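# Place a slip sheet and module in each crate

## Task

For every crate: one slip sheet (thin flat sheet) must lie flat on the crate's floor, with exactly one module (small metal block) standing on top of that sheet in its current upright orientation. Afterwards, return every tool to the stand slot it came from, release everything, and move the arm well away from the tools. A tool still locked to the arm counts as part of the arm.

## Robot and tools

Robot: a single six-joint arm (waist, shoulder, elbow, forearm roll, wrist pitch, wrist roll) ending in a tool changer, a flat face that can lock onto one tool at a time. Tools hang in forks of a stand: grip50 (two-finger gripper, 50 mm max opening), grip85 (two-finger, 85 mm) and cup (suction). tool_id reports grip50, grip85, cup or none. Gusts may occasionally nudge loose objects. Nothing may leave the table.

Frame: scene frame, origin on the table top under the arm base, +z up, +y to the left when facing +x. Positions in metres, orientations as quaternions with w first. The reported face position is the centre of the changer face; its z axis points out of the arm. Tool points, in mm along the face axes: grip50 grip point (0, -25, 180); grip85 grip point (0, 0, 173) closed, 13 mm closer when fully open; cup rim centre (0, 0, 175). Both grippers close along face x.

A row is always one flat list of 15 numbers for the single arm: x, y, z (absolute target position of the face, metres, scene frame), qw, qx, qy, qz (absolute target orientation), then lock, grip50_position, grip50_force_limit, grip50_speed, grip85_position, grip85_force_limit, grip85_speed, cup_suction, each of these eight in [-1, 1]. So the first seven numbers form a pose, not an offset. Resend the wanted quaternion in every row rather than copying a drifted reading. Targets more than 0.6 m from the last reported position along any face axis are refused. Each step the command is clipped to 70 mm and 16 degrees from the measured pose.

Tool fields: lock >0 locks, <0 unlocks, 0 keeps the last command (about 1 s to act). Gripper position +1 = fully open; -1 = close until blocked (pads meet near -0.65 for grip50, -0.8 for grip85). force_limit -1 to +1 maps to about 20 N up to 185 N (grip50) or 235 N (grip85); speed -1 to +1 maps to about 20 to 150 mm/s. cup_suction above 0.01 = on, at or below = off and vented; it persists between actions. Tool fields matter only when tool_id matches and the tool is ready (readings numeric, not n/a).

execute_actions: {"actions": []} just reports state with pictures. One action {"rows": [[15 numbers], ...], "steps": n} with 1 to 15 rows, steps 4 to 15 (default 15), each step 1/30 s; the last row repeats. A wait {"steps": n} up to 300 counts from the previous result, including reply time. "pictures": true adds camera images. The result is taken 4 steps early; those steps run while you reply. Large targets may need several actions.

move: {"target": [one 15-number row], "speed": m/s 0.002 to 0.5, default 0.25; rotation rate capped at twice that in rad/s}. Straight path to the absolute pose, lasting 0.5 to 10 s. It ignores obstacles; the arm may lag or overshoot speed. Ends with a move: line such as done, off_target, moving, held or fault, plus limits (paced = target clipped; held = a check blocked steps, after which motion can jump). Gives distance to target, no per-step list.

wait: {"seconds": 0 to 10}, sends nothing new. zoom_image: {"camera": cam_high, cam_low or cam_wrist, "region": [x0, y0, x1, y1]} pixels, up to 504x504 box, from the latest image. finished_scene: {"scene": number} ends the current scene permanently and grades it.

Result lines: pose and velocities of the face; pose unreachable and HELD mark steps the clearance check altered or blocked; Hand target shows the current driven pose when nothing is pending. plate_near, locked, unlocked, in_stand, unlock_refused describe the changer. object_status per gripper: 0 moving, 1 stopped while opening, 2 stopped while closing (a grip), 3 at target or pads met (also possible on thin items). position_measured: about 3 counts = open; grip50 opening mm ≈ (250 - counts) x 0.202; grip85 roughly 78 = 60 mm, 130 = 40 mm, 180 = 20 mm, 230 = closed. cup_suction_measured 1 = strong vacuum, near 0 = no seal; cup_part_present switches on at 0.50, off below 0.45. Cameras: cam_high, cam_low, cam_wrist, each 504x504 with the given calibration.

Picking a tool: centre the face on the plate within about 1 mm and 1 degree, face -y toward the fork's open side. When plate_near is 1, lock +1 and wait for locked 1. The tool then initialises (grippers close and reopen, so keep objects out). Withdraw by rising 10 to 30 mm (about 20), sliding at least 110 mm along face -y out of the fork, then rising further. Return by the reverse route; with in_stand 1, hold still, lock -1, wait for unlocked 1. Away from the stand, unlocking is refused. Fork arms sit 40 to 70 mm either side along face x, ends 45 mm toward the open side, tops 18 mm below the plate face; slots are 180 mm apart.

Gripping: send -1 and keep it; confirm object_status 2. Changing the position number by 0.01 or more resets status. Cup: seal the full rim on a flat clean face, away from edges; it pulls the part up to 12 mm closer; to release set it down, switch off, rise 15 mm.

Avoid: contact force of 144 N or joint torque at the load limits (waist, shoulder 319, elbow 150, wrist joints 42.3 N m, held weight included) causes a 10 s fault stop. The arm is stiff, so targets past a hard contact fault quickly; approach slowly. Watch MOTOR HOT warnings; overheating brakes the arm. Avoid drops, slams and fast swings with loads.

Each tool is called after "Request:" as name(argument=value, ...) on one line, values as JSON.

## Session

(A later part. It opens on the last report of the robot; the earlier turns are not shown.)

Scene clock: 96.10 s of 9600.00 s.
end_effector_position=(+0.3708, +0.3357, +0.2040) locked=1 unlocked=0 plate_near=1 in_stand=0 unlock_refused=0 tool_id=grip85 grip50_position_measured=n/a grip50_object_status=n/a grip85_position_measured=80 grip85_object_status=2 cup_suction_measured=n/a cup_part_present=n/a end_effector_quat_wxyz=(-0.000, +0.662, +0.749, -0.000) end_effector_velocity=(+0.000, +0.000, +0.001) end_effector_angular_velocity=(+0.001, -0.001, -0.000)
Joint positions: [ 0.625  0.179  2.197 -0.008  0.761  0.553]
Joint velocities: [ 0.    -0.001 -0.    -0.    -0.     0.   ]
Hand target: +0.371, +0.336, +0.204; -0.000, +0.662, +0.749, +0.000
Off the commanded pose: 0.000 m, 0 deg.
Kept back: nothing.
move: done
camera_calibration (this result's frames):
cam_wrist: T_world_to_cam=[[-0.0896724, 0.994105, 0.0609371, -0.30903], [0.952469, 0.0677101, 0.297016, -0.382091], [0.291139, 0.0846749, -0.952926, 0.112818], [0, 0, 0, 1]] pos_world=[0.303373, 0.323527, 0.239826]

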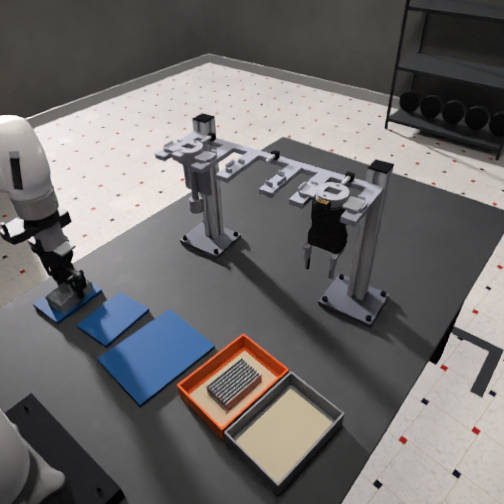

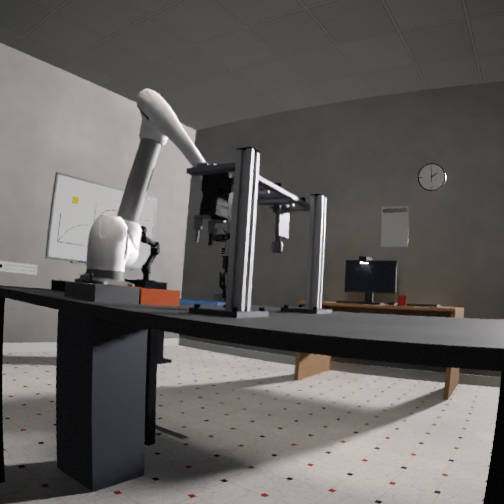

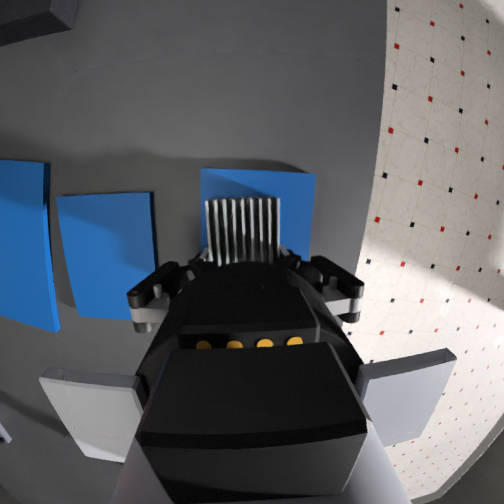

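Request:
move(target=[0.3750,0.2750,0.258,0,0.6622,0.7493,0,0,1,0,0,-1,-0.4,-0.6,0], speed=0.1)

Request:
move(target=[0.4198,-0.3126,0.260,0,0.7411,0.6714,0,0,1,0,0,-1,-0.4,-0.6,0], speed=0.25)

Request:
move(target=[0.4198,-0.3126,0.2025,0,0.7411,0.6714,0,0,1,0,0,-1,-0.4,-0.6,0], speed=0.06)

Scene clock: 97.43 s of 9600.00 s.
end_effector_position=(+0.3749, +0.2749, +0.2580) locked=1 unlocked=0 plate_near=1 in_stand=0 unlock_refused=0 tool_id=grip85 grip50_position_measured=n/a grip50_object_status=n/a grip85_position_measured=80 grip85_object_status=2 cup_suction_measured=n/a cup_part_present=n/a end_effector_quat_wxyz=(+0.000, +0.662, +0.749, +0.000) end_effector_velocity=(-0.000, -0.000, +0.001) end_effector_angular_velocity=(+0.001, -0.001, -0.002)
Joint positions: [ 0.517  0.053  2.213 -0.007  0.871  0.444]
Joint velocities: [-0.    -0.002  0.     0.001  0.     0.001]
Hand target: +0.375, +0.275, +0.258; +0.000, +0.662, +0.749, +0.000
Off the commanded pose: 0.000 m, 0 deg.
Kept back: nothing.
move: done
camera_calibration (this result's frames):
cam_wrist: T_world_to_cam=[[-0.0898083, 0.994098, 0.0608619, -0.251433], [0.952425, 0.0678525, 0.297125, -0.397959], [0.291242, 0.0846507, -0.952897, 0.168158], [0, 0, 0, 1]] pos_world=[0.30747, 0.262717, 0.293783]

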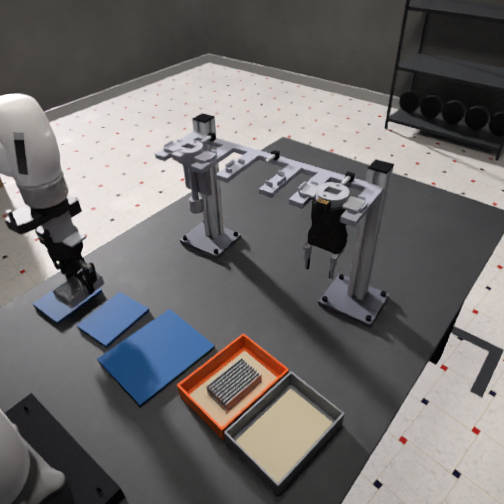

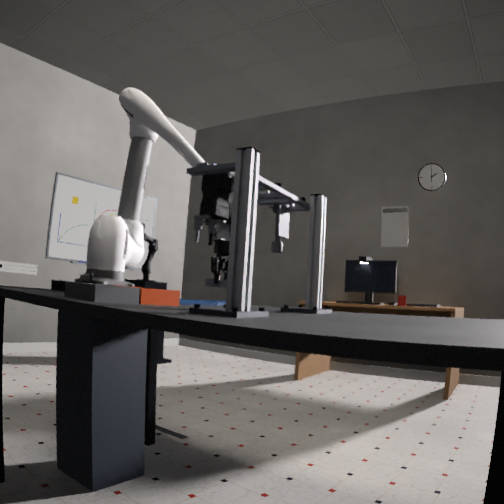

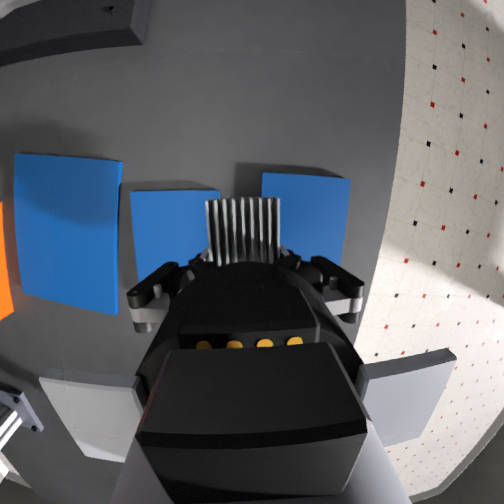

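Scene clock: 100.13 s of 9600.00 s.
end_effector_position=(+0.4196, -0.3132, +0.2601) locked=1 unlocked=0 plate_near=1 in_stand=0 unlock_refused=0 tool_id=grip85 grip50_position_measured=n/a grip50_object_status=n/a grip85_position_measured=80 grip85_object_status=2 cup_suction_measured=n/a cup_part_present=n/a end_effector_quat_wxyz=(+0.001, +0.741, +0.671, -0.000) end_effector_velocity=(+0.000, -0.000, -0.000) end_effector_angular_velocity=(-0.001, +0.001, +0.000)
Joint positions: [-0.755  0.135  2.112  0.002  0.886 -0.611]
Joint velocities: [ 0.     0.001 -0.001 -0.002 -0.     0.001]
Hand target: +0.420, -0.313, +0.260; +0.001, +0.741, +0.671, -0.000
Off the commanded pose: 0.001 m, 0 deg.
Kept back: nothing.
move: done
camera_calibration (this result's frames):
cam_wrist: T_world_to_cam=[[0.131169, 0.989622, 0.0586812, 0.243556], [0.943733, -0.142775, 0.298301, -0.463932], [0.303584, 0.0162514, -0.952666, 0.180272], [0, 0, 0, 1]] pos_world=[0.351153, -0.310196, 0.295838]

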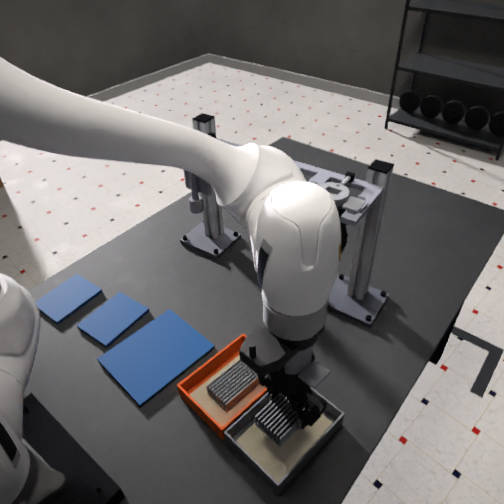

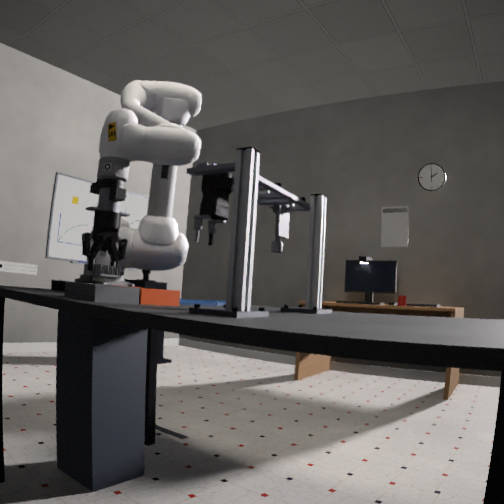

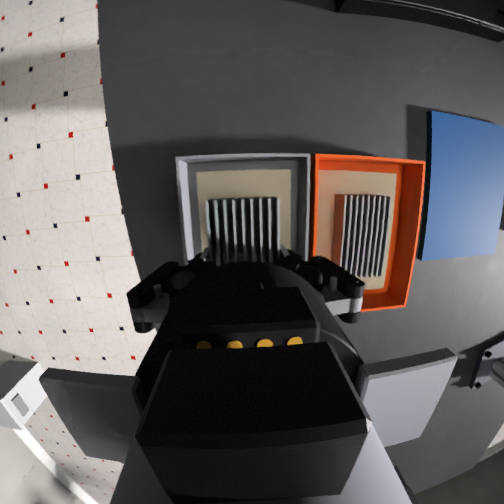

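Scene clock: 101.37 s of 9600.00 s.
end_effector_position=(+0.4199, -0.3127, +0.2024) locked=1 unlocked=0 plate_near=1 in_stand=0 unlock_refused=0 tool_id=grip85 grip50_position_measured=n/a grip50_object_status=n/a grip85_position_measured=80 grip85_object_status=2 cup_suction_measured=n/a cup_part_present=n/a end_effector_quat_wxyz=(+0.000, +0.741, +0.671, -0.000) end_effector_velocity=(-0.000, -0.000, +0.001) end_effector_angular_velocity=(-0.003, -0.002, +0.003)
Joint positions: [-0.754  0.21   2.157  0.004  0.768 -0.612]
Joint velocities: [-0.    -0.003  0.    -0.001 -0.001 -0.002]
Hand target: +0.420, -0.313, +0.202; +0.000, +0.741, +0.671, -0.000
Off the commanded pose: 0.000 m, 0 deg.
Kept back: nothing.
move: done
camera_calibration (this result's frames):
cam_wrist: T_world_to_cam=[[0.131371, 0.989464, 0.0608517, 0.245797], [0.944013, -0.143602, 0.297016, -0.447028], [0.302625, 0.0184256, -0.952931, 0.126387], [0, 0, 0, 1]] pos_world=[0.351462, -0.30973, 0.238256]

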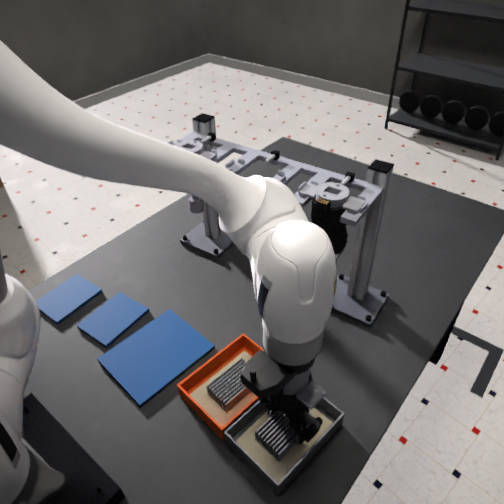

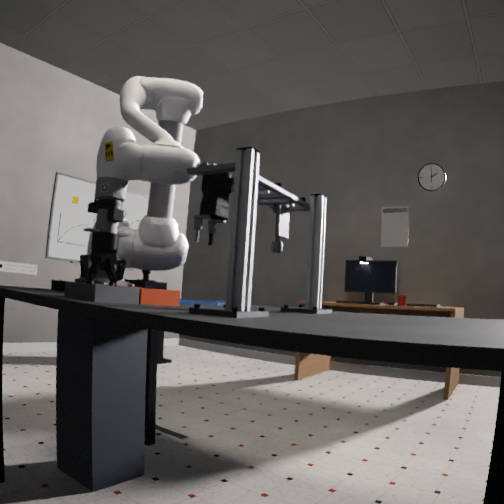

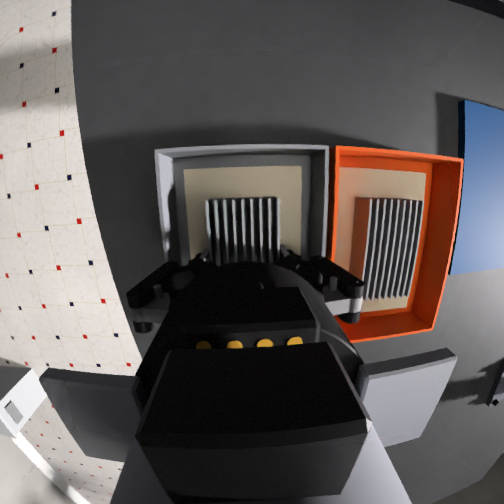

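Request:
execute_actions(actions=[{"rows": [[0.4198,-0.3126,0.2022,0,0.7411,0.6714,0,0,1,0,0,-1,-0.4,-0.6,0],[0.4198,-0.3126,0.2020,0,0.7411,0.6714,0,0,1,0,0,-1,-0.4,-0.6,0],[0.4198,-0.3126,0.2018,0,0.7411,0.6714,0,0,1,0,0,-1,-0.4,-0.6,0],[0.4198,-0.3126,0.2016,0,0.7411,0.6714,0,0,1,0,0,-1,-0.4,-0.6,0],[0.4198,-0.3126,0.2014,0,0.7411,0.6714,0,0,1,0,0,-1,-0.4,-0.6,0],[0.4198,-0.3126,0.2012,0,0.7411,0.6714,0,0,1,0,0,-1,-0.4,-0.6,0],[0.4198,-0.3126,0.2010,0,0.7411,0.6714,0,0,1,0,0,-1,-0.4,-0.6,0],[0.4198,-0.3126,0.2008,0,0.7411,0.6714,0,0,1,0,0,-1,-0.4,-0.6,0],[0.4198,-0.3126,0.2006,0,0.7411,0.6714,0,0,1,0,0,-1,-0.4,-0.6,0],[0.4198,-0.3126,0.2004,0,0.7411,0.6714,0,0,1,0,0,-1,-0.4,-0.6,0]], "steps": 15}])

Request:
execute_actions(actions=[{"rows": [[0.4198,-0.3126,0.2003,0,0.7411,0.6714,0,0,1,0,0,-1,-0.4,-0.6,0],[0.4198,-0.3126,0.2002,0,0.7411,0.6714,0,0,1,0,0,-1,-0.4,-0.6,0],[0.4198,-0.3126,0.2001,0,0.7411,0.6714,0,0,1,0,0,-1,-0.4,-0.6,0],[0.4198,-0.3126,0.2000,0,0.7411,0.6714,0,0,1,0,0,-1,-0.4,-0.6,0],[0.4198,-0.3126,0.1999,0,0.7411,0.6714,0,0,1,0,0,-1,-0.4,-0.6,0],[0.4198,-0.3126,0.1998,0,0.7411,0.6714,0,0,1,0,0,-1,-0.4,-0.6,0],[0.4198,-0.3126,0.1997,0,0.7411,0.6714,0,0,1,0,0,-1,-0.4,-0.6,0],[0.4198,-0.3126,0.1996,0,0.7411,0.6714,0,0,1,0,0,-1,-0.4,-0.6,0]], "steps": 14}])

Scene clock: 102.07 s of 9600.00 s.
end_effector_position=(+0.4198, -0.3126, +0.2005) locked=1 unlocked=0 plate_near=1 in_stand=0 unlock_refused=0 tool_id=grip85 grip50_position_measured=n/a grip50_object_status=n/a grip85_position_measured=80 grip85_object_status=2 cup_suction_measured=n/a cup_part_present=n/a end_effector_quat_wxyz=(-0.000, +0.741, +0.671, -0.000) end_effector_velocity=(-0.000, +0.000, -0.002) end_effector_angular_velocity=(+0.000, +0.000, +0.001)
Joint positions: [-0.754  0.213  2.159  0.004  0.764 -0.612]
Joint velocities: [ 0.     0.003  0.002  0.    -0.005 -0.001]
Steps of this call (steps 1 to 10: nothing new was sent; steps 11 to 21: the first 11 steps of this action). Readings (end_effector_position | what the end effector reports):
11: (+0.4199, -0.3127, +0.2024) | locked=1 unlocked=0 plate_near=1 in_stand=0 unlock_refused=0 tool_id=grip85 grip50_position_measured=n/a grip50_object_status=n/a grip85_position_measured=80 grip85_object_status=2 cup_suction_measured=n/a cup_part_present=n/a
12: (+0.4198, -0.3127, +0.2022) | locked=1 unlocked=0 plate_near=1 in_stand=0 unlock_refused=0 tool_id=grip85 grip50_position_measured=n/a grip50_object_status=n/a grip85_position_measured=80 grip85_object_status=2 cup_suction_measured=n/a cup_part_present=n/a
14: (+0.4198, -0.3126, +0.2018) | locked=1 unlocked=0 plate_near=1 in_stand=0 unlock_refused=0 tool_id=grip85 grip50_position_measured=n/a grip50_object_status=n/a grip85_position_measured=80 grip85_object_status=2 cup_suction_measured=n/a cup_part_present=n/a
18: (+0.4198, -0.3126, +0.2010) | locked=1 unlocked=0 plate_near=1 in_stand=0 unlock_refused=0 tool_id=grip85 grip50_position_measured=n/a grip50_object_status=n/a grip85_position_measured=80 grip85_object_status=2 cup_suction_measured=n/a cup_part_present=n/a
21: the state above

Scene clock: 102.53 s of 9600.00 s.
end_effector_position=(+0.4198, -0.3126, +0.1996) locked=1 unlocked=0 plate_near=1 in_stand=0 unlock_refused=0 tool_id=grip85 grip50_position_measured=n/a grip50_object_status=n/a grip85_position_measured=80 grip85_object_status=2 cup_suction_measured=n/a cup_part_present=n/a end_effector_quat_wxyz=(-0.000, +0.741, +0.671, -0.000) end_effector_velocity=(+0.000, -0.000, -0.000) end_effector_angular_velocity=(-0.001, -0.001, -0.001)
Joint positions: [-0.754  0.214  2.159  0.004  0.762 -0.612]
Joint velocities: [-0.     0.     0.     0.    -0.001  0.001]
Off your previous action's commanded pose: 0.000 m, 0 deg at its last step (step 4 of this call).
Steps of this call (steps 1 to 4: the last 4 steps of your previous action; steps 5 to 14: the first 10 steps of this action). Readings (end_effector_position | what the end effector reports):
5: (+0.4198, -0.3126, +0.2004) | locked=1 unlocked=0 plate_near=1 in_stand=0 unlock_refused=0 tool_id=grip85 grip50_position_measured=n/a grip50_object_status=n/a grip85_position_measured=80 grip85_object_status=2 cup_suction_measured=n/a cup_part_present=n/a
6: (+0.4198, -0.3126, +0.2003) | locked=1 unlocked=0 plate_near=1 in_stand=0 unlock_refused=0 tool_id=grip85 grip50_position_measured=n/a grip50_object_status=n/a grip85_position_measured=80 grip85_object_status=2 cup_suction_measured=n/a cup_part_present=n/a
8: (+0.4198, -0.3126, +0.2001) | locked=1 unlocked=0 plate_near=1 in_stand=0 unlock_refused=0 tool_id=grip85 grip50_position_measured=n/a grip50_object_status=n/a grip85_position_measured=80 grip85_object_status=2 cup_suction_measured=n/a cup_part_present=n/a
12: (+0.4198, -0.3126, +0.1997) | locked=1 unlocked=0 plate_near=1 in_stand=0 unlock_refused=0 tool_id=grip85 grip50_position_measured=n/a grip50_object_status=n/a grip85_position_measured=80 grip85_object_status=2 cup_suction_measured=n/a cup_part_present=n/a
14: the state above

Request:
execute_actions(actions=[{"rows": [[0.4198,-0.3126,0.1995,0,0.7411,0.6714,0,0,1,0,0,-1,-0.4,-0.6,0],[0.4198,-0.3126,0.1994,0,0.7411,0.6714,0,0,1,0,0,-1,-0.4,-0.6,0],[0.4198,-0.3126,0.1993,0,0.7411,0.6714,0,0,1,0,0,-1,-0.4,-0.6,0],[0.4198,-0.3126,0.1992,0,0.7411,0.6714,0,0,1,0,0,-1,-0.4,-0.6,0],[0.4198,-0.3126,0.1991,0,0.7411,0.6714,0,0,1,0,0,-1,-0.4,-0.6,0]], "steps": 12}])

Scene clock: 102.93 s of 9600.00 s.
end_effector_position=(+0.4198, -0.3126, +0.1992) locked=1 unlocked=0 plate_near=1 in_stand=0 unlock_refused=0 tool_id=grip85 grip50_position_measured=n/a grip50_object_status=n/a grip85_position_measured=80 grip85_object_status=2 cup_suction_measured=n/a cup_part_present=n/a end_effector_quat_wxyz=(+0.000, +0.741, +0.671, +0.000) end_effector_velocity=(-0.000, +0.000, -0.000) end_effector_angular_velocity=(-0.000, +0.000, -0.001)
Joint positions: [-0.754  0.214  2.16   0.004  0.761 -0.612]
Joint velocities: [ 0.     0.     0.    -0.001 -0.     0.001]
Off your previous action's commanded pose: 0.000 m, 0 deg at its last step (step 4 of this call).
Steps of this call (steps 1 to 4: the last 4 steps of your previous action; steps 5 to 12: the first 8 steps of this action). Readings (end_effector_position | what the end effector reports):
5: (+0.4198, -0.3126, +0.1996) | locked=1 unlocked=0 plate_near=1 in_stand=0 unlock_refused=0 tool_id=grip85 grip50_position_measured=n/a grip50_object_status=n/a grip85_position_measured=80 grip85_object_status=2 cup_suction_measured=n/a cup_part_present=n/a
6: (+0.4198, -0.3126, +0.1995) | locked=1 unlocked=0 plate_near=1 in_stand=0 unlock_refused=0 tool_id=grip85 grip50_position_measured=n/a grip50_object_status=n/a grip85_position_measured=80 grip85_object_status=2 cup_suction_measured=n/a cup_part_present=n/a
8: (+0.4198, -0.3126, +0.1993) | locked=1 unlocked=0 plate_near=1 in_stand=0 unlock_refused=0 tool_id=grip85 grip50_position_measured=n/a grip50_object_status=n/a grip85_position_measured=80 grip85_object_status=2 cup_suction_measured=n/a cup_part_present=n/a
12: the state above

Request:
move(target=[0.4198,-0.3126,0.1993,0,0.7411,0.6714,0,0,1,0,0,0.62,-0.4,-0.3,0], speed=0.005)

Request:
move(target=[0.4198,-0.3126,0.250,0,0.7411,0.6714,0,0,1,0,0,0.62,-0.4,-0.3,0], speed=0.08)

Request:
move(target=[0.5694,-0.0303,0.383,0,0.6748,0.7380,0,0,1,0,0,1,0,0,0], speed=0.28)

Scene clock: 103.90 s of 9600.00 s.
end_effector_position=(+0.4198, -0.3126, +0.1993) locked=1 unlocked=0 plate_near=1 in_stand=0 unlock_refused=0 tool_id=grip85 grip50_position_measured=n/a grip50_object_status=n/a grip85_position_measured=50 grip85_object_status=3 cup_suction_measured=n/a cup_part_present=n/a end_effector_quat_wxyz=(-0.000, +0.741, +0.671, -0.000) end_effector_velocity=(-0.000, -0.000, +0.001) end_effector_angular_velocity=(-0.001, -0.002, -0.000)
Joint positions: [-0.754  0.214  2.16   0.004  0.762 -0.612]
Joint velocities: [-0.001 -0.002  0.     0.    -0.    -0.   ]
Hand target: +0.420, -0.313, +0.199; -0.000, +0.741, +0.671, +0.000
Off your previous action's commanded pose: 0.000 m, 0 deg at its last step (step 4 of this call).
Off the commanded pose: 0.000 m, 0 deg.
Kept back: nothing.
move: done
camera_calibration (this result's frames):
cam_wrist: T_world_to_cam=[[0.13125, 0.989473, 0.0609634, 0.245919], [0.944028, -0.143521, 0.297007, -0.445946], [0.30263, 0.0185691, -0.952927, 0.123442], [0, 0, 0, 1]] pos_world=[0.351351, -0.309625, 0.235088]

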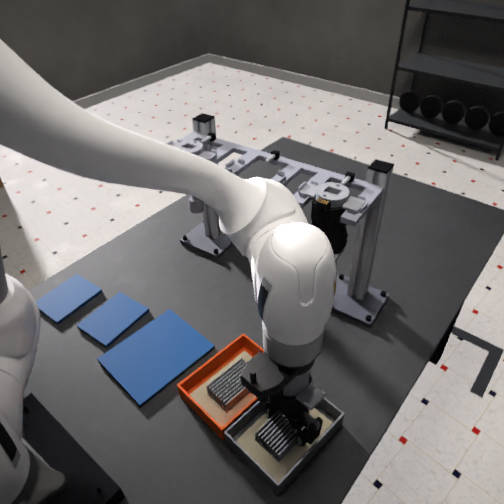

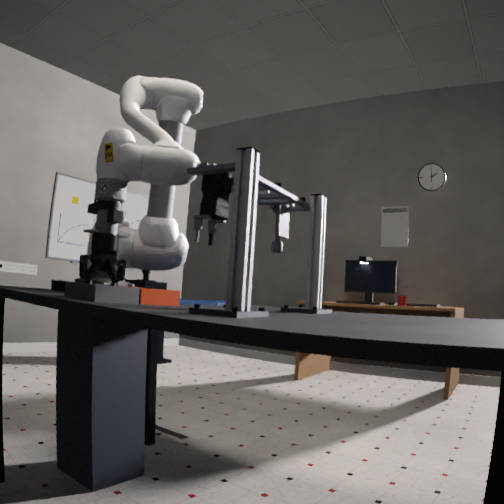

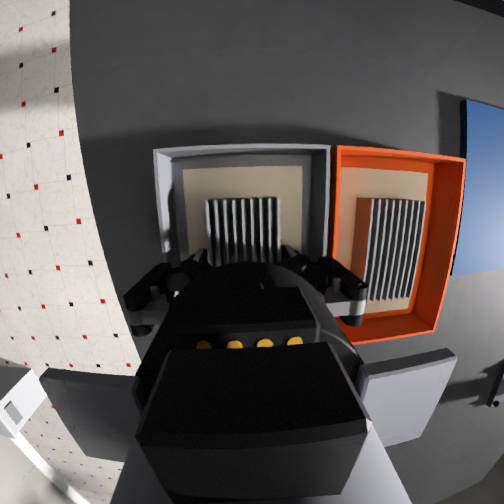

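Scene clock: 104.80 s of 9600.00 s.
end_effector_position=(+0.4197, -0.3125, +0.2500) locked=1 unlocked=0 plate_near=1 in_stand=0 unlock_refused=0 tool_id=grip85 grip50_position_measured=n/a grip50_object_status=n/a grip85_position_measured=50 grip85_object_status=3 cup_suction_measured=n/a cup_part_present=n/a end_effector_quat_wxyz=(-0.000, +0.741, +0.671, +0.000) end_effector_velocity=(+0.000, +0.000, +0.000) end_effector_angular_velocity=(+0.001, -0.001, -0.000)
Joint positions: [-0.754  0.147  2.121  0.003  0.868 -0.612]
Joint velocities: [ 0.    -0.    -0.     0.001  0.    -0.   ]
Hand target: +0.420, -0.313, +0.250; -0.000, +0.741, +0.671, +0.000
Off the commanded pose: 0.000 m, 0 deg.
Kept back: nothing.
move: done
camera_calibration (this result's frames):
cam_wrist: T_world_to_cam=[[0.131049, 0.989495, 0.0610372, 0.242806], [0.944045, -0.143352, 0.297034, -0.46087], [0.302663, 0.0186959, -0.952914, 0.171855], [0, 0, 0, 1]] pos_world=[0.351249, -0.309535, 0.285837]

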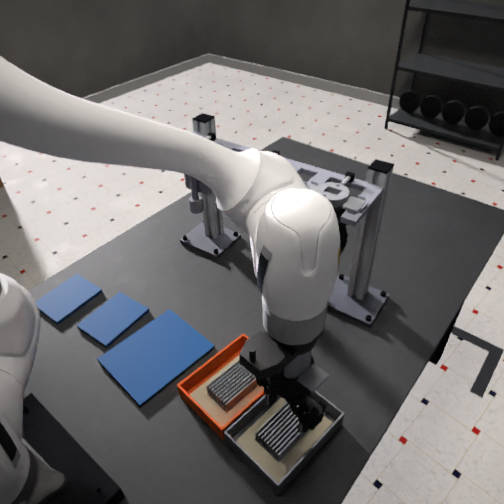

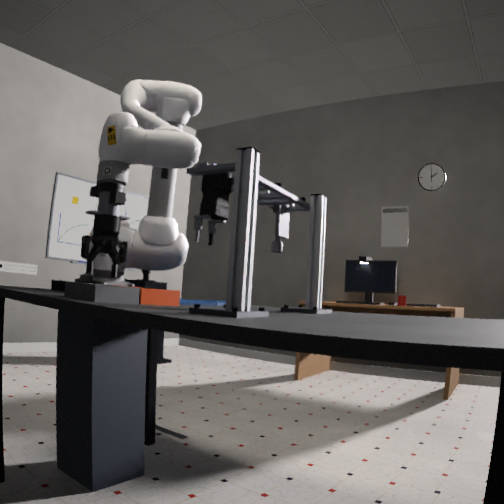

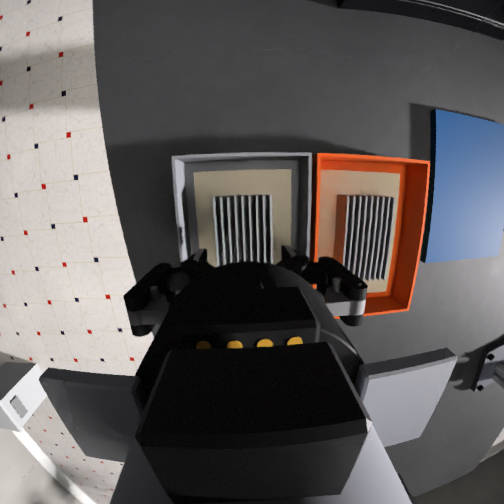

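Scene clock: 106.43 s of 9600.00 s.
end_effector_position=(+0.5692, -0.0300, +0.3832) locked=1 unlocked=0 plate_near=1 in_stand=0 unlock_refused=0 tool_id=grip85 grip50_position_measured=n/a grip50_object_status=n/a grip85_position_measured=3 grip85_object_status=3 cup_suction_measured=n/a cup_part_present=n/a end_effector_quat_wxyz=(-0.001, +0.675, +0.738, +0.000) end_effector_velocity=(+0.000, -0.000, -0.000) end_effector_angular_velocity=(+0.000, +0.000, +0.000)
Joint positions: [-0.158  0.09   1.904  0.     1.141 -0.202]
Joint velocities: [-0.     0.001 -0.     0.    -0.001 -0.001]
Hand target: +0.569, -0.030, +0.383; -0.001, +0.675, +0.738, +0.001
Off the commanded pose: 0.000 m, 0 deg.
Kept back: nothing.
move: done
camera_calibration (this result's frames):
cam_wrist: T_world_to_cam=[[-0.0563228, 0.996464, 0.0623405, 0.0419032], [0.954229, 0.0353561, 0.296979, -0.601455], [0.293725, 0.0762138, -0.952847, 0.254966], [0, 0, 0, 1]] pos_world=[0.501396, -0.0399219, 0.418951]

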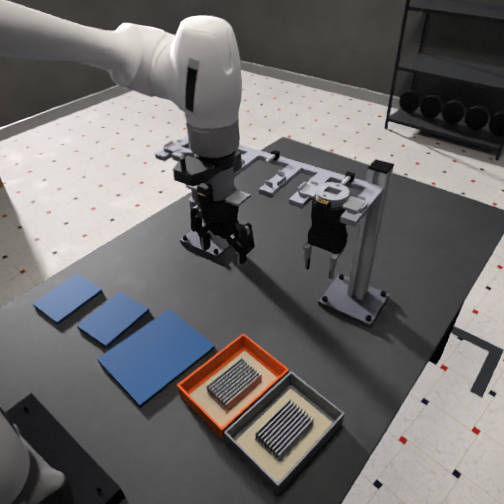

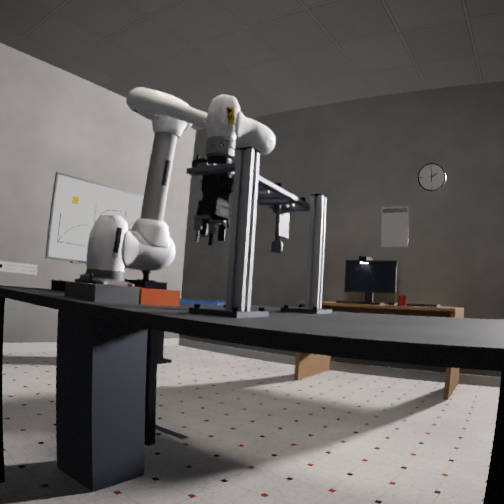

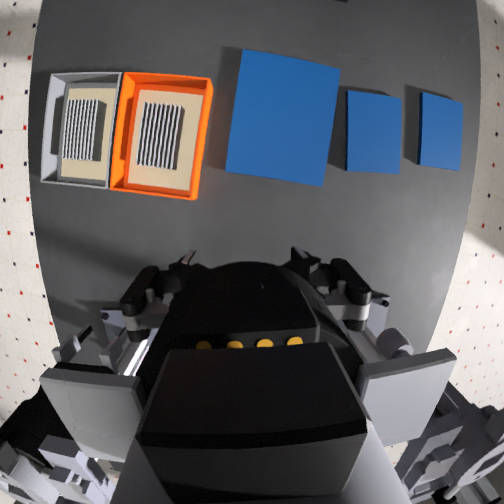

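Request:
move(target=[0.6935,-0.0194,0.383,0,0.6748,0.7380,0,0,1,0,0,1,0,0,0], speed=0.1)

Request:
move(target=[0.6935,-0.0194,0.3745,0,0.6748,0.7380,0,0,1,0,0,1,0,0,0], speed=0.02)

Request:
execute_actions(actions=[{"rows": [[0.6935,-0.0194,0.3743,0,0.6748,0.7380,0,0,1,0,0,1,0,0,0],[0.6935,-0.0194,0.3741,0,0.6748,0.7380,0,0,1,0,0,1,0,0,0],[0.6935,-0.0194,0.3739,0,0.6748,0.7380,0,0,1,0,0,1,0,0,0],[0.6935,-0.0194,0.3737,0,0.6748,0.7380,0,0,1,0,0,1,0,0,0],[0.6935,-0.0194,0.3735,0,0.6748,0.7380,0,0,1,0,0,1,0,0,0],[0.6935,-0.0194,0.3734,0,0.6748,0.7380,0,0,1,0,0,1,0,0,0],[0.6935,-0.0194,0.3733,0,0.6748,0.7380,0,0,1,0,0,1,0,0,0],[0.6935,-0.0194,0.3732,0,0.6748,0.7380,0,0,1,0,0,1,0,0,0],[0.6935,-0.0194,0.3731,0,0.6748,0.7380,0,0,1,0,0,1,0,0,0],[0.6935,-0.0194,0.3730,0,0.6748,0.7380,0,0,1,0,0,1,0,0,0]], "steps": 15}])

Request:
execute_actions(actions=[{"rows": [[0.6935,-0.0194,0.3729,0,0.6748,0.7380,0,0,1,0,0,1,0,0,0],[0.6935,-0.0194,0.3728,0,0.6748,0.7380,0,0,1,0,0,1,0,0,0],[0.6935,-0.0194,0.3727,0,0.6748,0.7380,0,0,1,0,0,1,0,0,0],[0.6935,-0.0194,0.3726,0,0.6748,0.7380,0,0,1,0,0,1,0,0,0]], "steps": 10}])

Scene clock: 108.43 s of 9600.00 s.
end_effector_position=(+0.6934, -0.0194, +0.3832) locked=1 unlocked=0 plate_near=1 in_stand=0 unlock_refused=0 tool_id=grip85 grip50_position_measured=n/a grip50_object_status=n/a grip85_position_measured=3 grip85_object_status=3 cup_suction_measured=n/a cup_part_present=n/a end_effector_quat_wxyz=(-0.000, +0.675, +0.738, +0.000) end_effector_velocity=(-0.000, -0.000, +0.000) end_effector_angular_velocity=(-0.001, -0.000, -0.000)
Joint positions: [-0.123  0.278  1.673 -0.002  1.184 -0.166]
Joint velocities: [-0.    -0.    -0.    -0.002  0.     0.001]
Hand target: +0.693, -0.019, +0.383; -0.000, +0.675, +0.738, +0.000
Off the commanded pose: 0.000 m, 0 deg.
Kept back: nothing.
move: done
camera_calibration (this result's frames):
cam_wrist: T_world_to_cam=[[-0.0560671, 0.99656, 0.0610259, 0.038735], [0.954217, 0.0354975, 0.297001, -0.720405], [0.293813, 0.0748839, -0.952925, 0.217651], [0, 0, 0, 1]] pos_world=[0.625645, -0.0293278, 0.419002]

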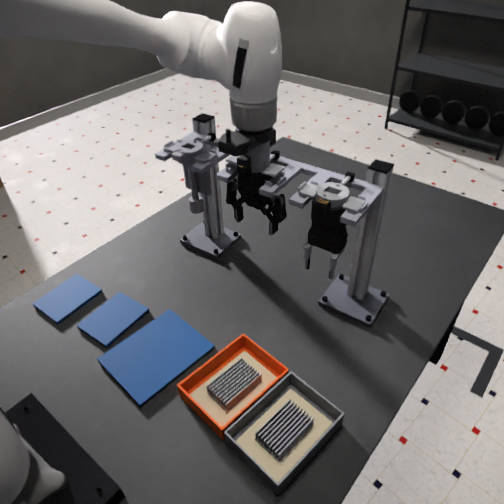

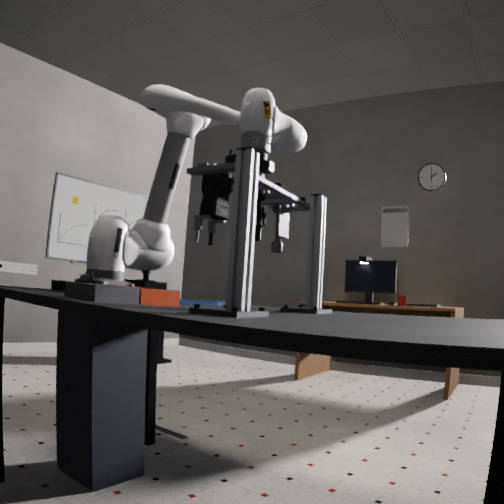

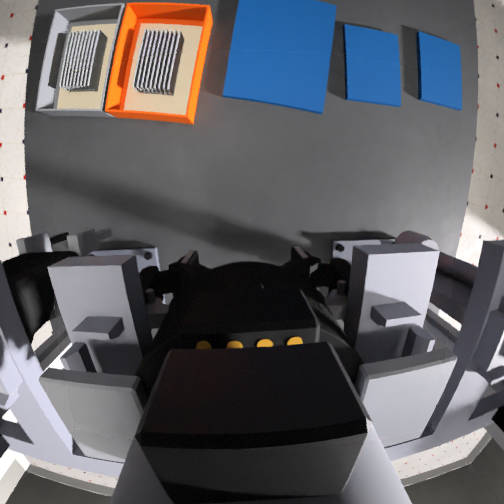

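Scene clock: 109.13 s of 9600.00 s.
end_effector_position=(+0.6935, -0.0194, +0.3745) locked=1 unlocked=0 plate_near=1 in_stand=0 unlock_refused=0 tool_id=grip85 grip50_position_measured=n/a grip50_object_status=n/a grip85_position_measured=3 grip85_object_status=3 cup_suction_measured=n/a cup_part_present=n/a end_effector_quat_wxyz=(+0.000, +0.675, +0.738, -0.000) end_effector_velocity=(-0.000, -0.000, +0.000) end_effector_angular_velocity=(+0.000, +0.000, -0.002)
Joint positions: [-0.123  0.284  1.682 -0.002  1.169 -0.165]
Joint velocities: [-0.    -0.     0.     0.     0.001  0.001]
Hand target: +0.694, -0.019, +0.374; +0.000, +0.675, +0.738, -0.000
Off the commanded pose: 0.000 m, 0 deg.
Kept back: nothing.
move: done
camera_calibration (this result's frames):
cam_wrist: T_world_to_cam=[[-0.0559998, 0.996571, 0.0609173, 0.0392274], [0.954209, 0.0354628, 0.297032, -0.717916], [0.293853, 0.0747616, -0.952922, 0.209299], [0, 0, 0, 1]] pos_world=[0.625735, -0.0292812, 0.4103]

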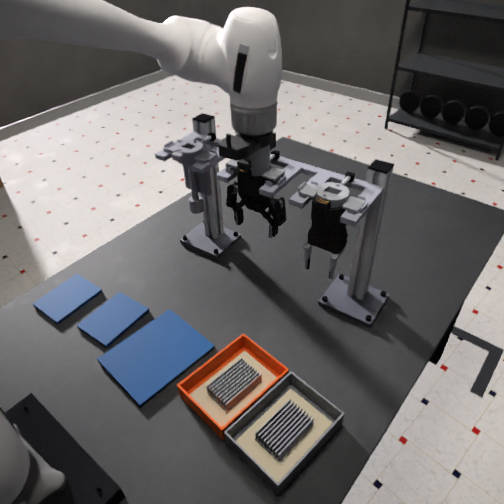

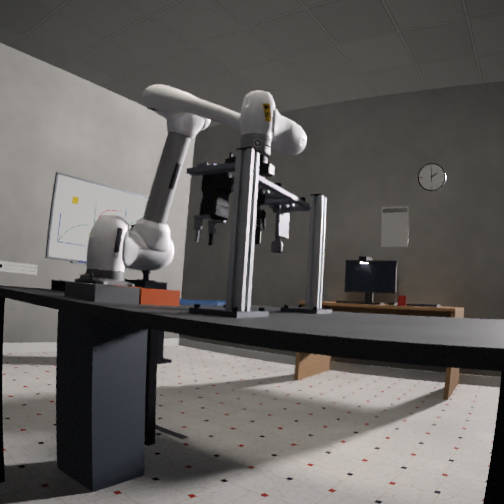

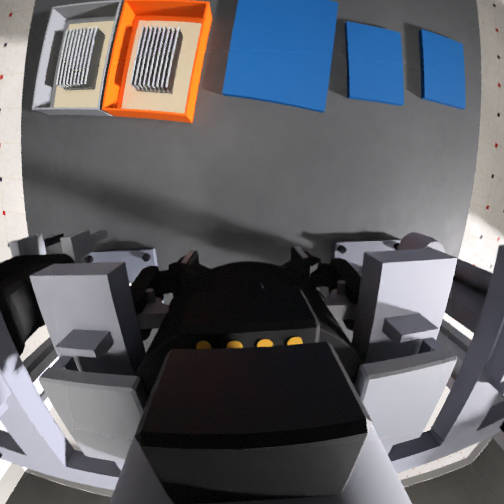

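Scene clock: 109.50 s of 9600.00 s.
end_effector_position=(+0.6935, -0.0194, +0.3730) locked=1 unlocked=0 plate_near=1 in_stand=0 unlock_refused=0 tool_id=grip85 grip50_position_measured=n/a grip50_object_status=n/a grip85_position_measured=3 grip85_object_status=3 cup_suction_measured=n/a cup_part_present=n/a end_effector_quat_wxyz=(+0.000, +0.675, +0.738, -0.000) end_effector_velocity=(-0.000, +0.000, -0.001) end_effector_angular_velocity=(-0.000, -0.001, -0.001)
Joint positions: [-0.123  0.285  1.684 -0.002  1.167 -0.165]
Joint velocities: [ 0.    -0.     0.001  0.    -0.002  0.001]
Steps of this call (steps 1 to 11: the first 11 steps of this action). Readings (end_effector_position | what the end effector reports):
1: (+0.6935, -0.0194, +0.3745) | locked=1 unlocked=0 plate_near=1 in_stand=0 unlock_refused=0 tool_id=grip85 grip50_position_measured=n/a grip50_object_status=n/a grip85_position_measured=3 grip85_object_status=3 cup_suction_measured=n/a cup_part_present=n/a
2: (+0.6935, -0.0194, +0.3743) | locked=1 unlocked=0 plate_near=1 in_stand=0 unlock_refused=0 tool_id=grip85 grip50_position_measured=n/a grip50_object_status=n/a grip85_position_measured=3 grip85_object_status=3 cup_suction_measured=n/a cup_part_present=n/a
4: (+0.6935, -0.0194, +0.3739) | locked=1 unlocked=0 plate_near=1 in_stand=0 unlock_refused=0 tool_id=grip85 grip50_position_measured=n/a grip50_object_status=n/a grip85_position_measured=3 grip85_object_status=3 cup_suction_measured=n/a cup_part_present=n/a
8: (+0.6935, -0.0194, +0.3733) | locked=1 unlocked=0 plate_near=1 in_stand=0 unlock_refused=0 tool_id=grip85 grip50_position_measured=n/a grip50_object_status=n/a grip85_position_measured=3 grip85_object_status=3 cup_suction_measured=n/a cup_part_present=n/a
11: the state above

Scene clock: 109.83 s of 9600.00 s.
end_effector_position=(+0.6935, -0.0194, +0.3726) locked=1 unlocked=0 plate_near=1 in_stand=0 unlock_refused=0 tool_id=grip85 grip50_position_measured=n/a grip50_object_status=n/a grip85_position_measured=3 grip85_object_status=3 cup_suction_measured=n/a cup_part_present=n/a end_effector_quat_wxyz=(-0.000, +0.675, +0.738, -0.000) end_effector_velocity=(+0.000, -0.001, -0.001) end_effector_angular_velocity=(+0.000, +0.001, -0.000)
Joint positions: [-0.123  0.285  1.684 -0.002  1.166 -0.165]
Joint velocities: [-0.001  0.001 -0.     0.    -0.    -0.001]
Off your previous action's commanded pose: 0.000 m, 0 deg at its last step (step 4 of this call).
Steps of this call (steps 1 to 4: the last 4 steps of your previous action; steps 5 to 10: the first 6 steps of this action). Readings (end_effector_position | what the end effector reports):
5: (+0.6935, -0.0194, +0.3730) | locked=1 unlocked=0 plate_near=1 in_stand=0 unlock_refused=0 tool_id=grip85 grip50_position_measured=n/a grip50_object_status=n/a grip85_position_measured=3 grip85_object_status=3 cup_suction_measured=n/a cup_part_present=n/a
6: (+0.6935, -0.0194, +0.3729) | locked=1 unlocked=0 plate_near=1 in_stand=0 unlock_refused=0 tool_id=grip85 grip50_position_measured=n/a grip50_object_status=n/a grip85_position_measured=3 grip85_object_status=3 cup_suction_measured=n/a cup_part_present=n/a
8: (+0.6935, -0.0194, +0.3727) | locked=1 unlocked=0 plate_near=1 in_stand=0 unlock_refused=0 tool_id=grip85 grip50_position_measured=n/a grip50_object_status=n/a grip85_position_measured=3 grip85_object_status=3 cup_suction_measured=n/a cup_part_present=n/a
10: the state above

Request:
move(target=[0.6935,-0.0194,0.3642,0,0.6748,0.7380,0,0,1,0,0,1,0,0,0], speed=0.012)

Request:
execute_actions(actions=[{"rows": [[0.6935,-0.0194,0.3640,0,0.6748,0.7380,0,0,1,0,0,1,0,0,0],[0.6935,-0.0194,0.3638,0,0.6748,0.7380,0,0,1,0,0,1,0,0,0],[0.6935,-0.0194,0.3636,0,0.6748,0.7380,0,0,1,0,0,1,0,0,0],[0.6935,-0.0194,0.3635,0,0.6748,0.7380,0,0,1,0,0,1,0,0,0],[0.6935,-0.0194,0.3634,0,0.6748,0.7380,0,0,1,0,0,1,0,0,0],[0.6935,-0.0194,0.3633,0,0.6748,0.7380,0,0,1,0,0,1,0,0,0],[0.6935,-0.0194,0.3632,0,0.6748,0.7380,0,0,1,0,0,1,0,0,0]], "steps": 13}])

Scene clock: 111.00 s of 9600.00 s.
end_effector_position=(+0.6935, -0.0194, +0.3642) locked=1 unlocked=0 plate_near=1 in_stand=1 unlock_refused=0 tool_id=grip85 grip50_position_measured=n/a grip50_object_status=n/a grip85_position_measured=3 grip85_object_status=3 cup_suction_measured=n/a cup_part_present=n/a end_effector_quat_wxyz=(+0.000, +0.675, +0.738, -0.000) end_effector_velocity=(-0.000, -0.000, +0.001) end_effector_angular_velocity=(+0.000, -0.001, -0.002)
Joint positions: [-0.123  0.291  1.693 -0.002  1.151 -0.165]
Joint velocities: [-0.    -0.001 -0.     0.    -0.     0.002]
Hand target: +0.694, -0.019, +0.364; +0.000, +0.675, +0.738, -0.000
Off your previous action's commanded pose: 0.000 m, 0 deg at its last step (step 4 of this call).
Off the commanded pose: 0.000 m, 0 deg.
Kept back: nothing.
move: done
camera_calibration (this result's frames):
cam_wrist: T_world_to_cam=[[-0.056027, 0.996568, 0.0609291, 0.0398512], [0.954208, 0.0354853, 0.297032, -0.714852], [0.293851, 0.0747808, -0.952922, 0.199484], [0, 0, 0, 1]] pos_world=[0.625732, -0.0292653, 0.399999]

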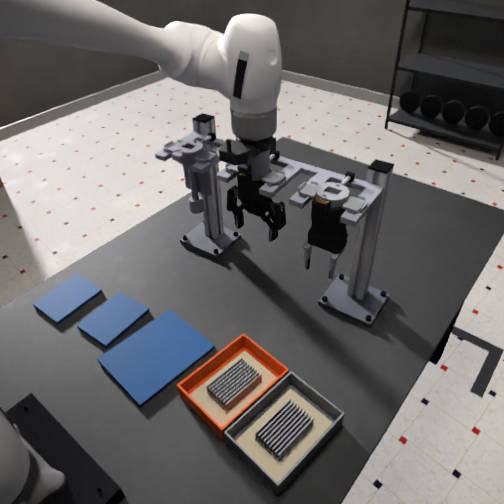

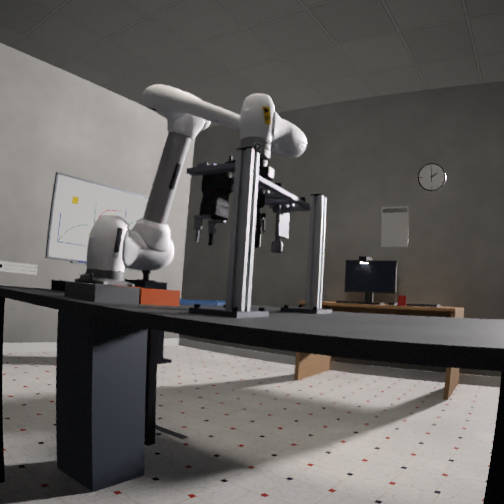

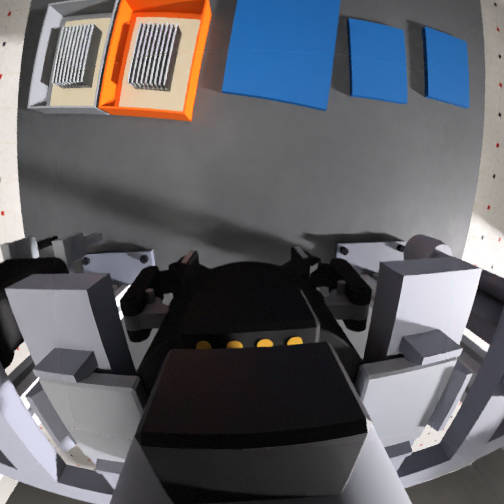

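Scene clock: 111.30 s of 9600.00 s.
end_effector_position=(+0.6935, -0.0194, +0.3632) locked=1 unlocked=0 plate_near=1 in_stand=1 unlock_refused=0 tool_id=grip85 grip50_position_measured=n/a grip50_object_status=n/a grip85_position_measured=3 grip85_object_status=3 cup_suction_measured=n/a cup_part_present=n/a end_effector_quat_wxyz=(-0.000, +0.675, +0.738, -0.000) end_effector_velocity=(-0.000, +0.000, +0.001) end_effector_angular_velocity=(-0.000, -0.001, +0.000)
Joint positions: [-0.123  0.291  1.694 -0.002  1.15  -0.165]
Joint velocities: [ 0.    -0.001 -0.     0.    -0.    -0.   ]
Steps of this call (steps 1 to 9: the first 9 steps of this action). Readings (end_effector_position | what the end effector reports):
1: (+0.6935, -0.0194, +0.3642) | locked=1 unlocked=0 plate_near=1 in_stand=1 unlock_refused=0 tool_id=grip85 grip50_position_measured=n/a grip50_object_status=n/a grip85_position_measured=3 grip85_object_status=3 cup_suction_measured=n/a cup_part_present=n/a
2: (+0.6935, -0.0194, +0.3640) | locked=1 unlocked=0 plate_near=1 in_stand=1 unlock_refused=0 tool_id=grip85 grip50_position_measured=n/a grip50_object_status=n/a grip85_position_measured=3 grip85_object_status=3 cup_suction_measured=n/a cup_part_present=n/a
4: (+0.6935, -0.0194, +0.3636) | locked=1 unlocked=0 plate_near=1 in_stand=1 unlock_refused=0 tool_id=grip85 grip50_position_measured=n/a grip50_object_status=n/a grip85_position_measured=3 grip85_object_status=3 cup_suction_measured=n/a cup_part_present=n/a
8: (+0.6935, -0.0194, +0.3632) | locked=1 unlocked=0 plate_near=1 in_stand=1 unlock_refused=0 tool_id=grip85 grip50_position_measured=n/a grip50_object_status=n/a grip85_position_measured=3 grip85_object_status=3 cup_suction_measured=n/a cup_part_present=n/a
9: the state above

Request:
execute_actions(actions=[{"rows": [[0.6935,-0.0194,0.3632,0,0.6748,0.7380,0,-1,1,0,0,1,0,0,0]], "steps": 15}])

Request:
execute_actions(actions=[{"steps": 24}])

Scene clock: 111.80 s of 9600.00 s.
end_effector_position=(+0.6935, -0.0194, +0.3630) locked=0 unlocked=0 plate_near=1 in_stand=1 unlock_refused=0 tool_id=none grip50_position_measured=n/a grip50_object_status=n/a grip85_position_measured=n/a grip85_object_status=n/a cup_suction_measured=n/a cup_part_present=n/a end_effector_quat_wxyz=(-0.000, +0.675, +0.738, -0.000) end_effector_velocity=(+0.001, +0.000, +0.001) end_effector_angular_velocity=(+0.001, -0.002, -0.001)
Joint positions: [-0.123  0.291  1.694 -0.002  1.15  -0.165]
Joint velocities: [ 0.    -0.    -0.001  0.002 -0.     0.   ]
Off your previous action's commanded pose: 0.000 m, 0 deg at its last step (step 4 of this call).
Steps of this call (steps 1 to 4: the last 4 steps of your previous action; steps 5 to 15: the first 11 steps of this action). Readings (end_effector_position | what the end effector reports):
5: (+0.6935, -0.0194, +0.3631) | locked=1 unlocked=0 plate_near=1 in_stand=1 unlock_refused=0 tool_id=grip85 grip50_position_measured=n/a grip50_object_status=n/a grip85_position_measured=3 grip85_object_status=3 cup_suction_measured=n/a cup_part_present=n/a
6: (+0.6934, -0.0194, +0.3630) | locked=1 unlocked=0 plate_near=1 in_stand=1 unlock_refused=0 tool_id=grip85 grip50_position_measured=n/a grip50_object_status=n/a grip85_position_measured=3 grip85_object_status=3 cup_suction_measured=n/a cup_part_present=n/a
8: (+0.6934, -0.0194, +0.3630) | locked=1 unlocked=0 plate_near=1 in_stand=1 unlock_refused=0 tool_id=grip85 grip50_position_measured=n/a grip50_object_status=n/a grip85_position_measured=3 grip85_object_status=3 cup_suction_measured=n/a cup_part_present=n/a
12: (+0.6934, -0.0194, +0.3630) | locked=0 unlocked=0 plate_near=1 in_stand=1 unlock_refused=0 tool_id=none grip50_position_measured=n/a grip50_object_status=n/a grip85_position_measured=n/a grip85_object_status=n/a cup_suction_measured=n/a cup_part_present=n/a
15: the state above

Scene clock: 112.60 s of 9600.00 s.
end_effector_position=(+0.6935, -0.0194, +0.3632) locked=0 unlocked=1 plate_near=1 in_stand=1 unlock_refused=0 tool_id=none grip50_position_measured=n/a grip50_object_status=n/a grip85_position_measured=n/a grip85_object_status=n/a cup_suction_measured=n/a cup_part_present=n/a end_effector_quat_wxyz=(+0.000, +0.675, +0.738, +0.000) end_effector_velocity=(+0.000, +0.000, -0.001) end_effector_angular_velocity=(+0.001, +0.001, +0.001)
Joint positions: [-0.123  0.291  1.694 -0.002  1.15  -0.165]
Joint velocities: [ 0.     0.001  0.     0.001 -0.    -0.001]
Hand target: +0.694, -0.019, +0.363; +0.000, +0.675, +0.738, -0.000
Off the commanded pose: 0.000 m, 0 deg.
Kept back: nothing.
Steps of this call (steps 1 to 4: the last 4 steps of your previous action; steps 5 to 24: nothing new was sent). Readings (end_effector_position | what the end effector reports):
1: (+0.6935, -0.0194, +0.3631) | locked=0 unlocked=0 plate_near=1 in_stand=1 unlock_refused=0 tool_id=none grip50_position_measured=n/a grip50_object_status=n/a grip85_position_measured=n/a grip85_object_status=n/a cup_suction_measured=n/a cup_part_present=n/a
2: (+0.6935, -0.0194, +0.3631) | locked=0 unlocked=0 plate_near=1 in_stand=1 unlock_refused=0 tool_id=none grip50_position_measured=n/a grip50_object_status=n/a grip85_position_measured=n/a grip85_object_status=n/a cup_suction_measured=n/a cup_part_present=n/a
4: (+0.6935, -0.0194, +0.3631) | locked=0 unlocked=0 plate_near=1 in_stand=1 unlock_refused=0 tool_id=none grip50_position_measured=n/a grip50_object_status=n/a grip85_position_measured=n/a grip85_object_status=n/a cup_suction_measured=n/a cup_part_present=n/a
8: (+0.6935, -0.0194, +0.3631) | locked=0 unlocked=0 plate_near=1 in_stand=1 unlock_refused=0 tool_id=none grip50_position_measured=n/a grip50_object_status=n/a grip85_position_measured=n/a grip85_object_status=n/a cup_suction_measured=n/a cup_part_present=n/a
24: the state above


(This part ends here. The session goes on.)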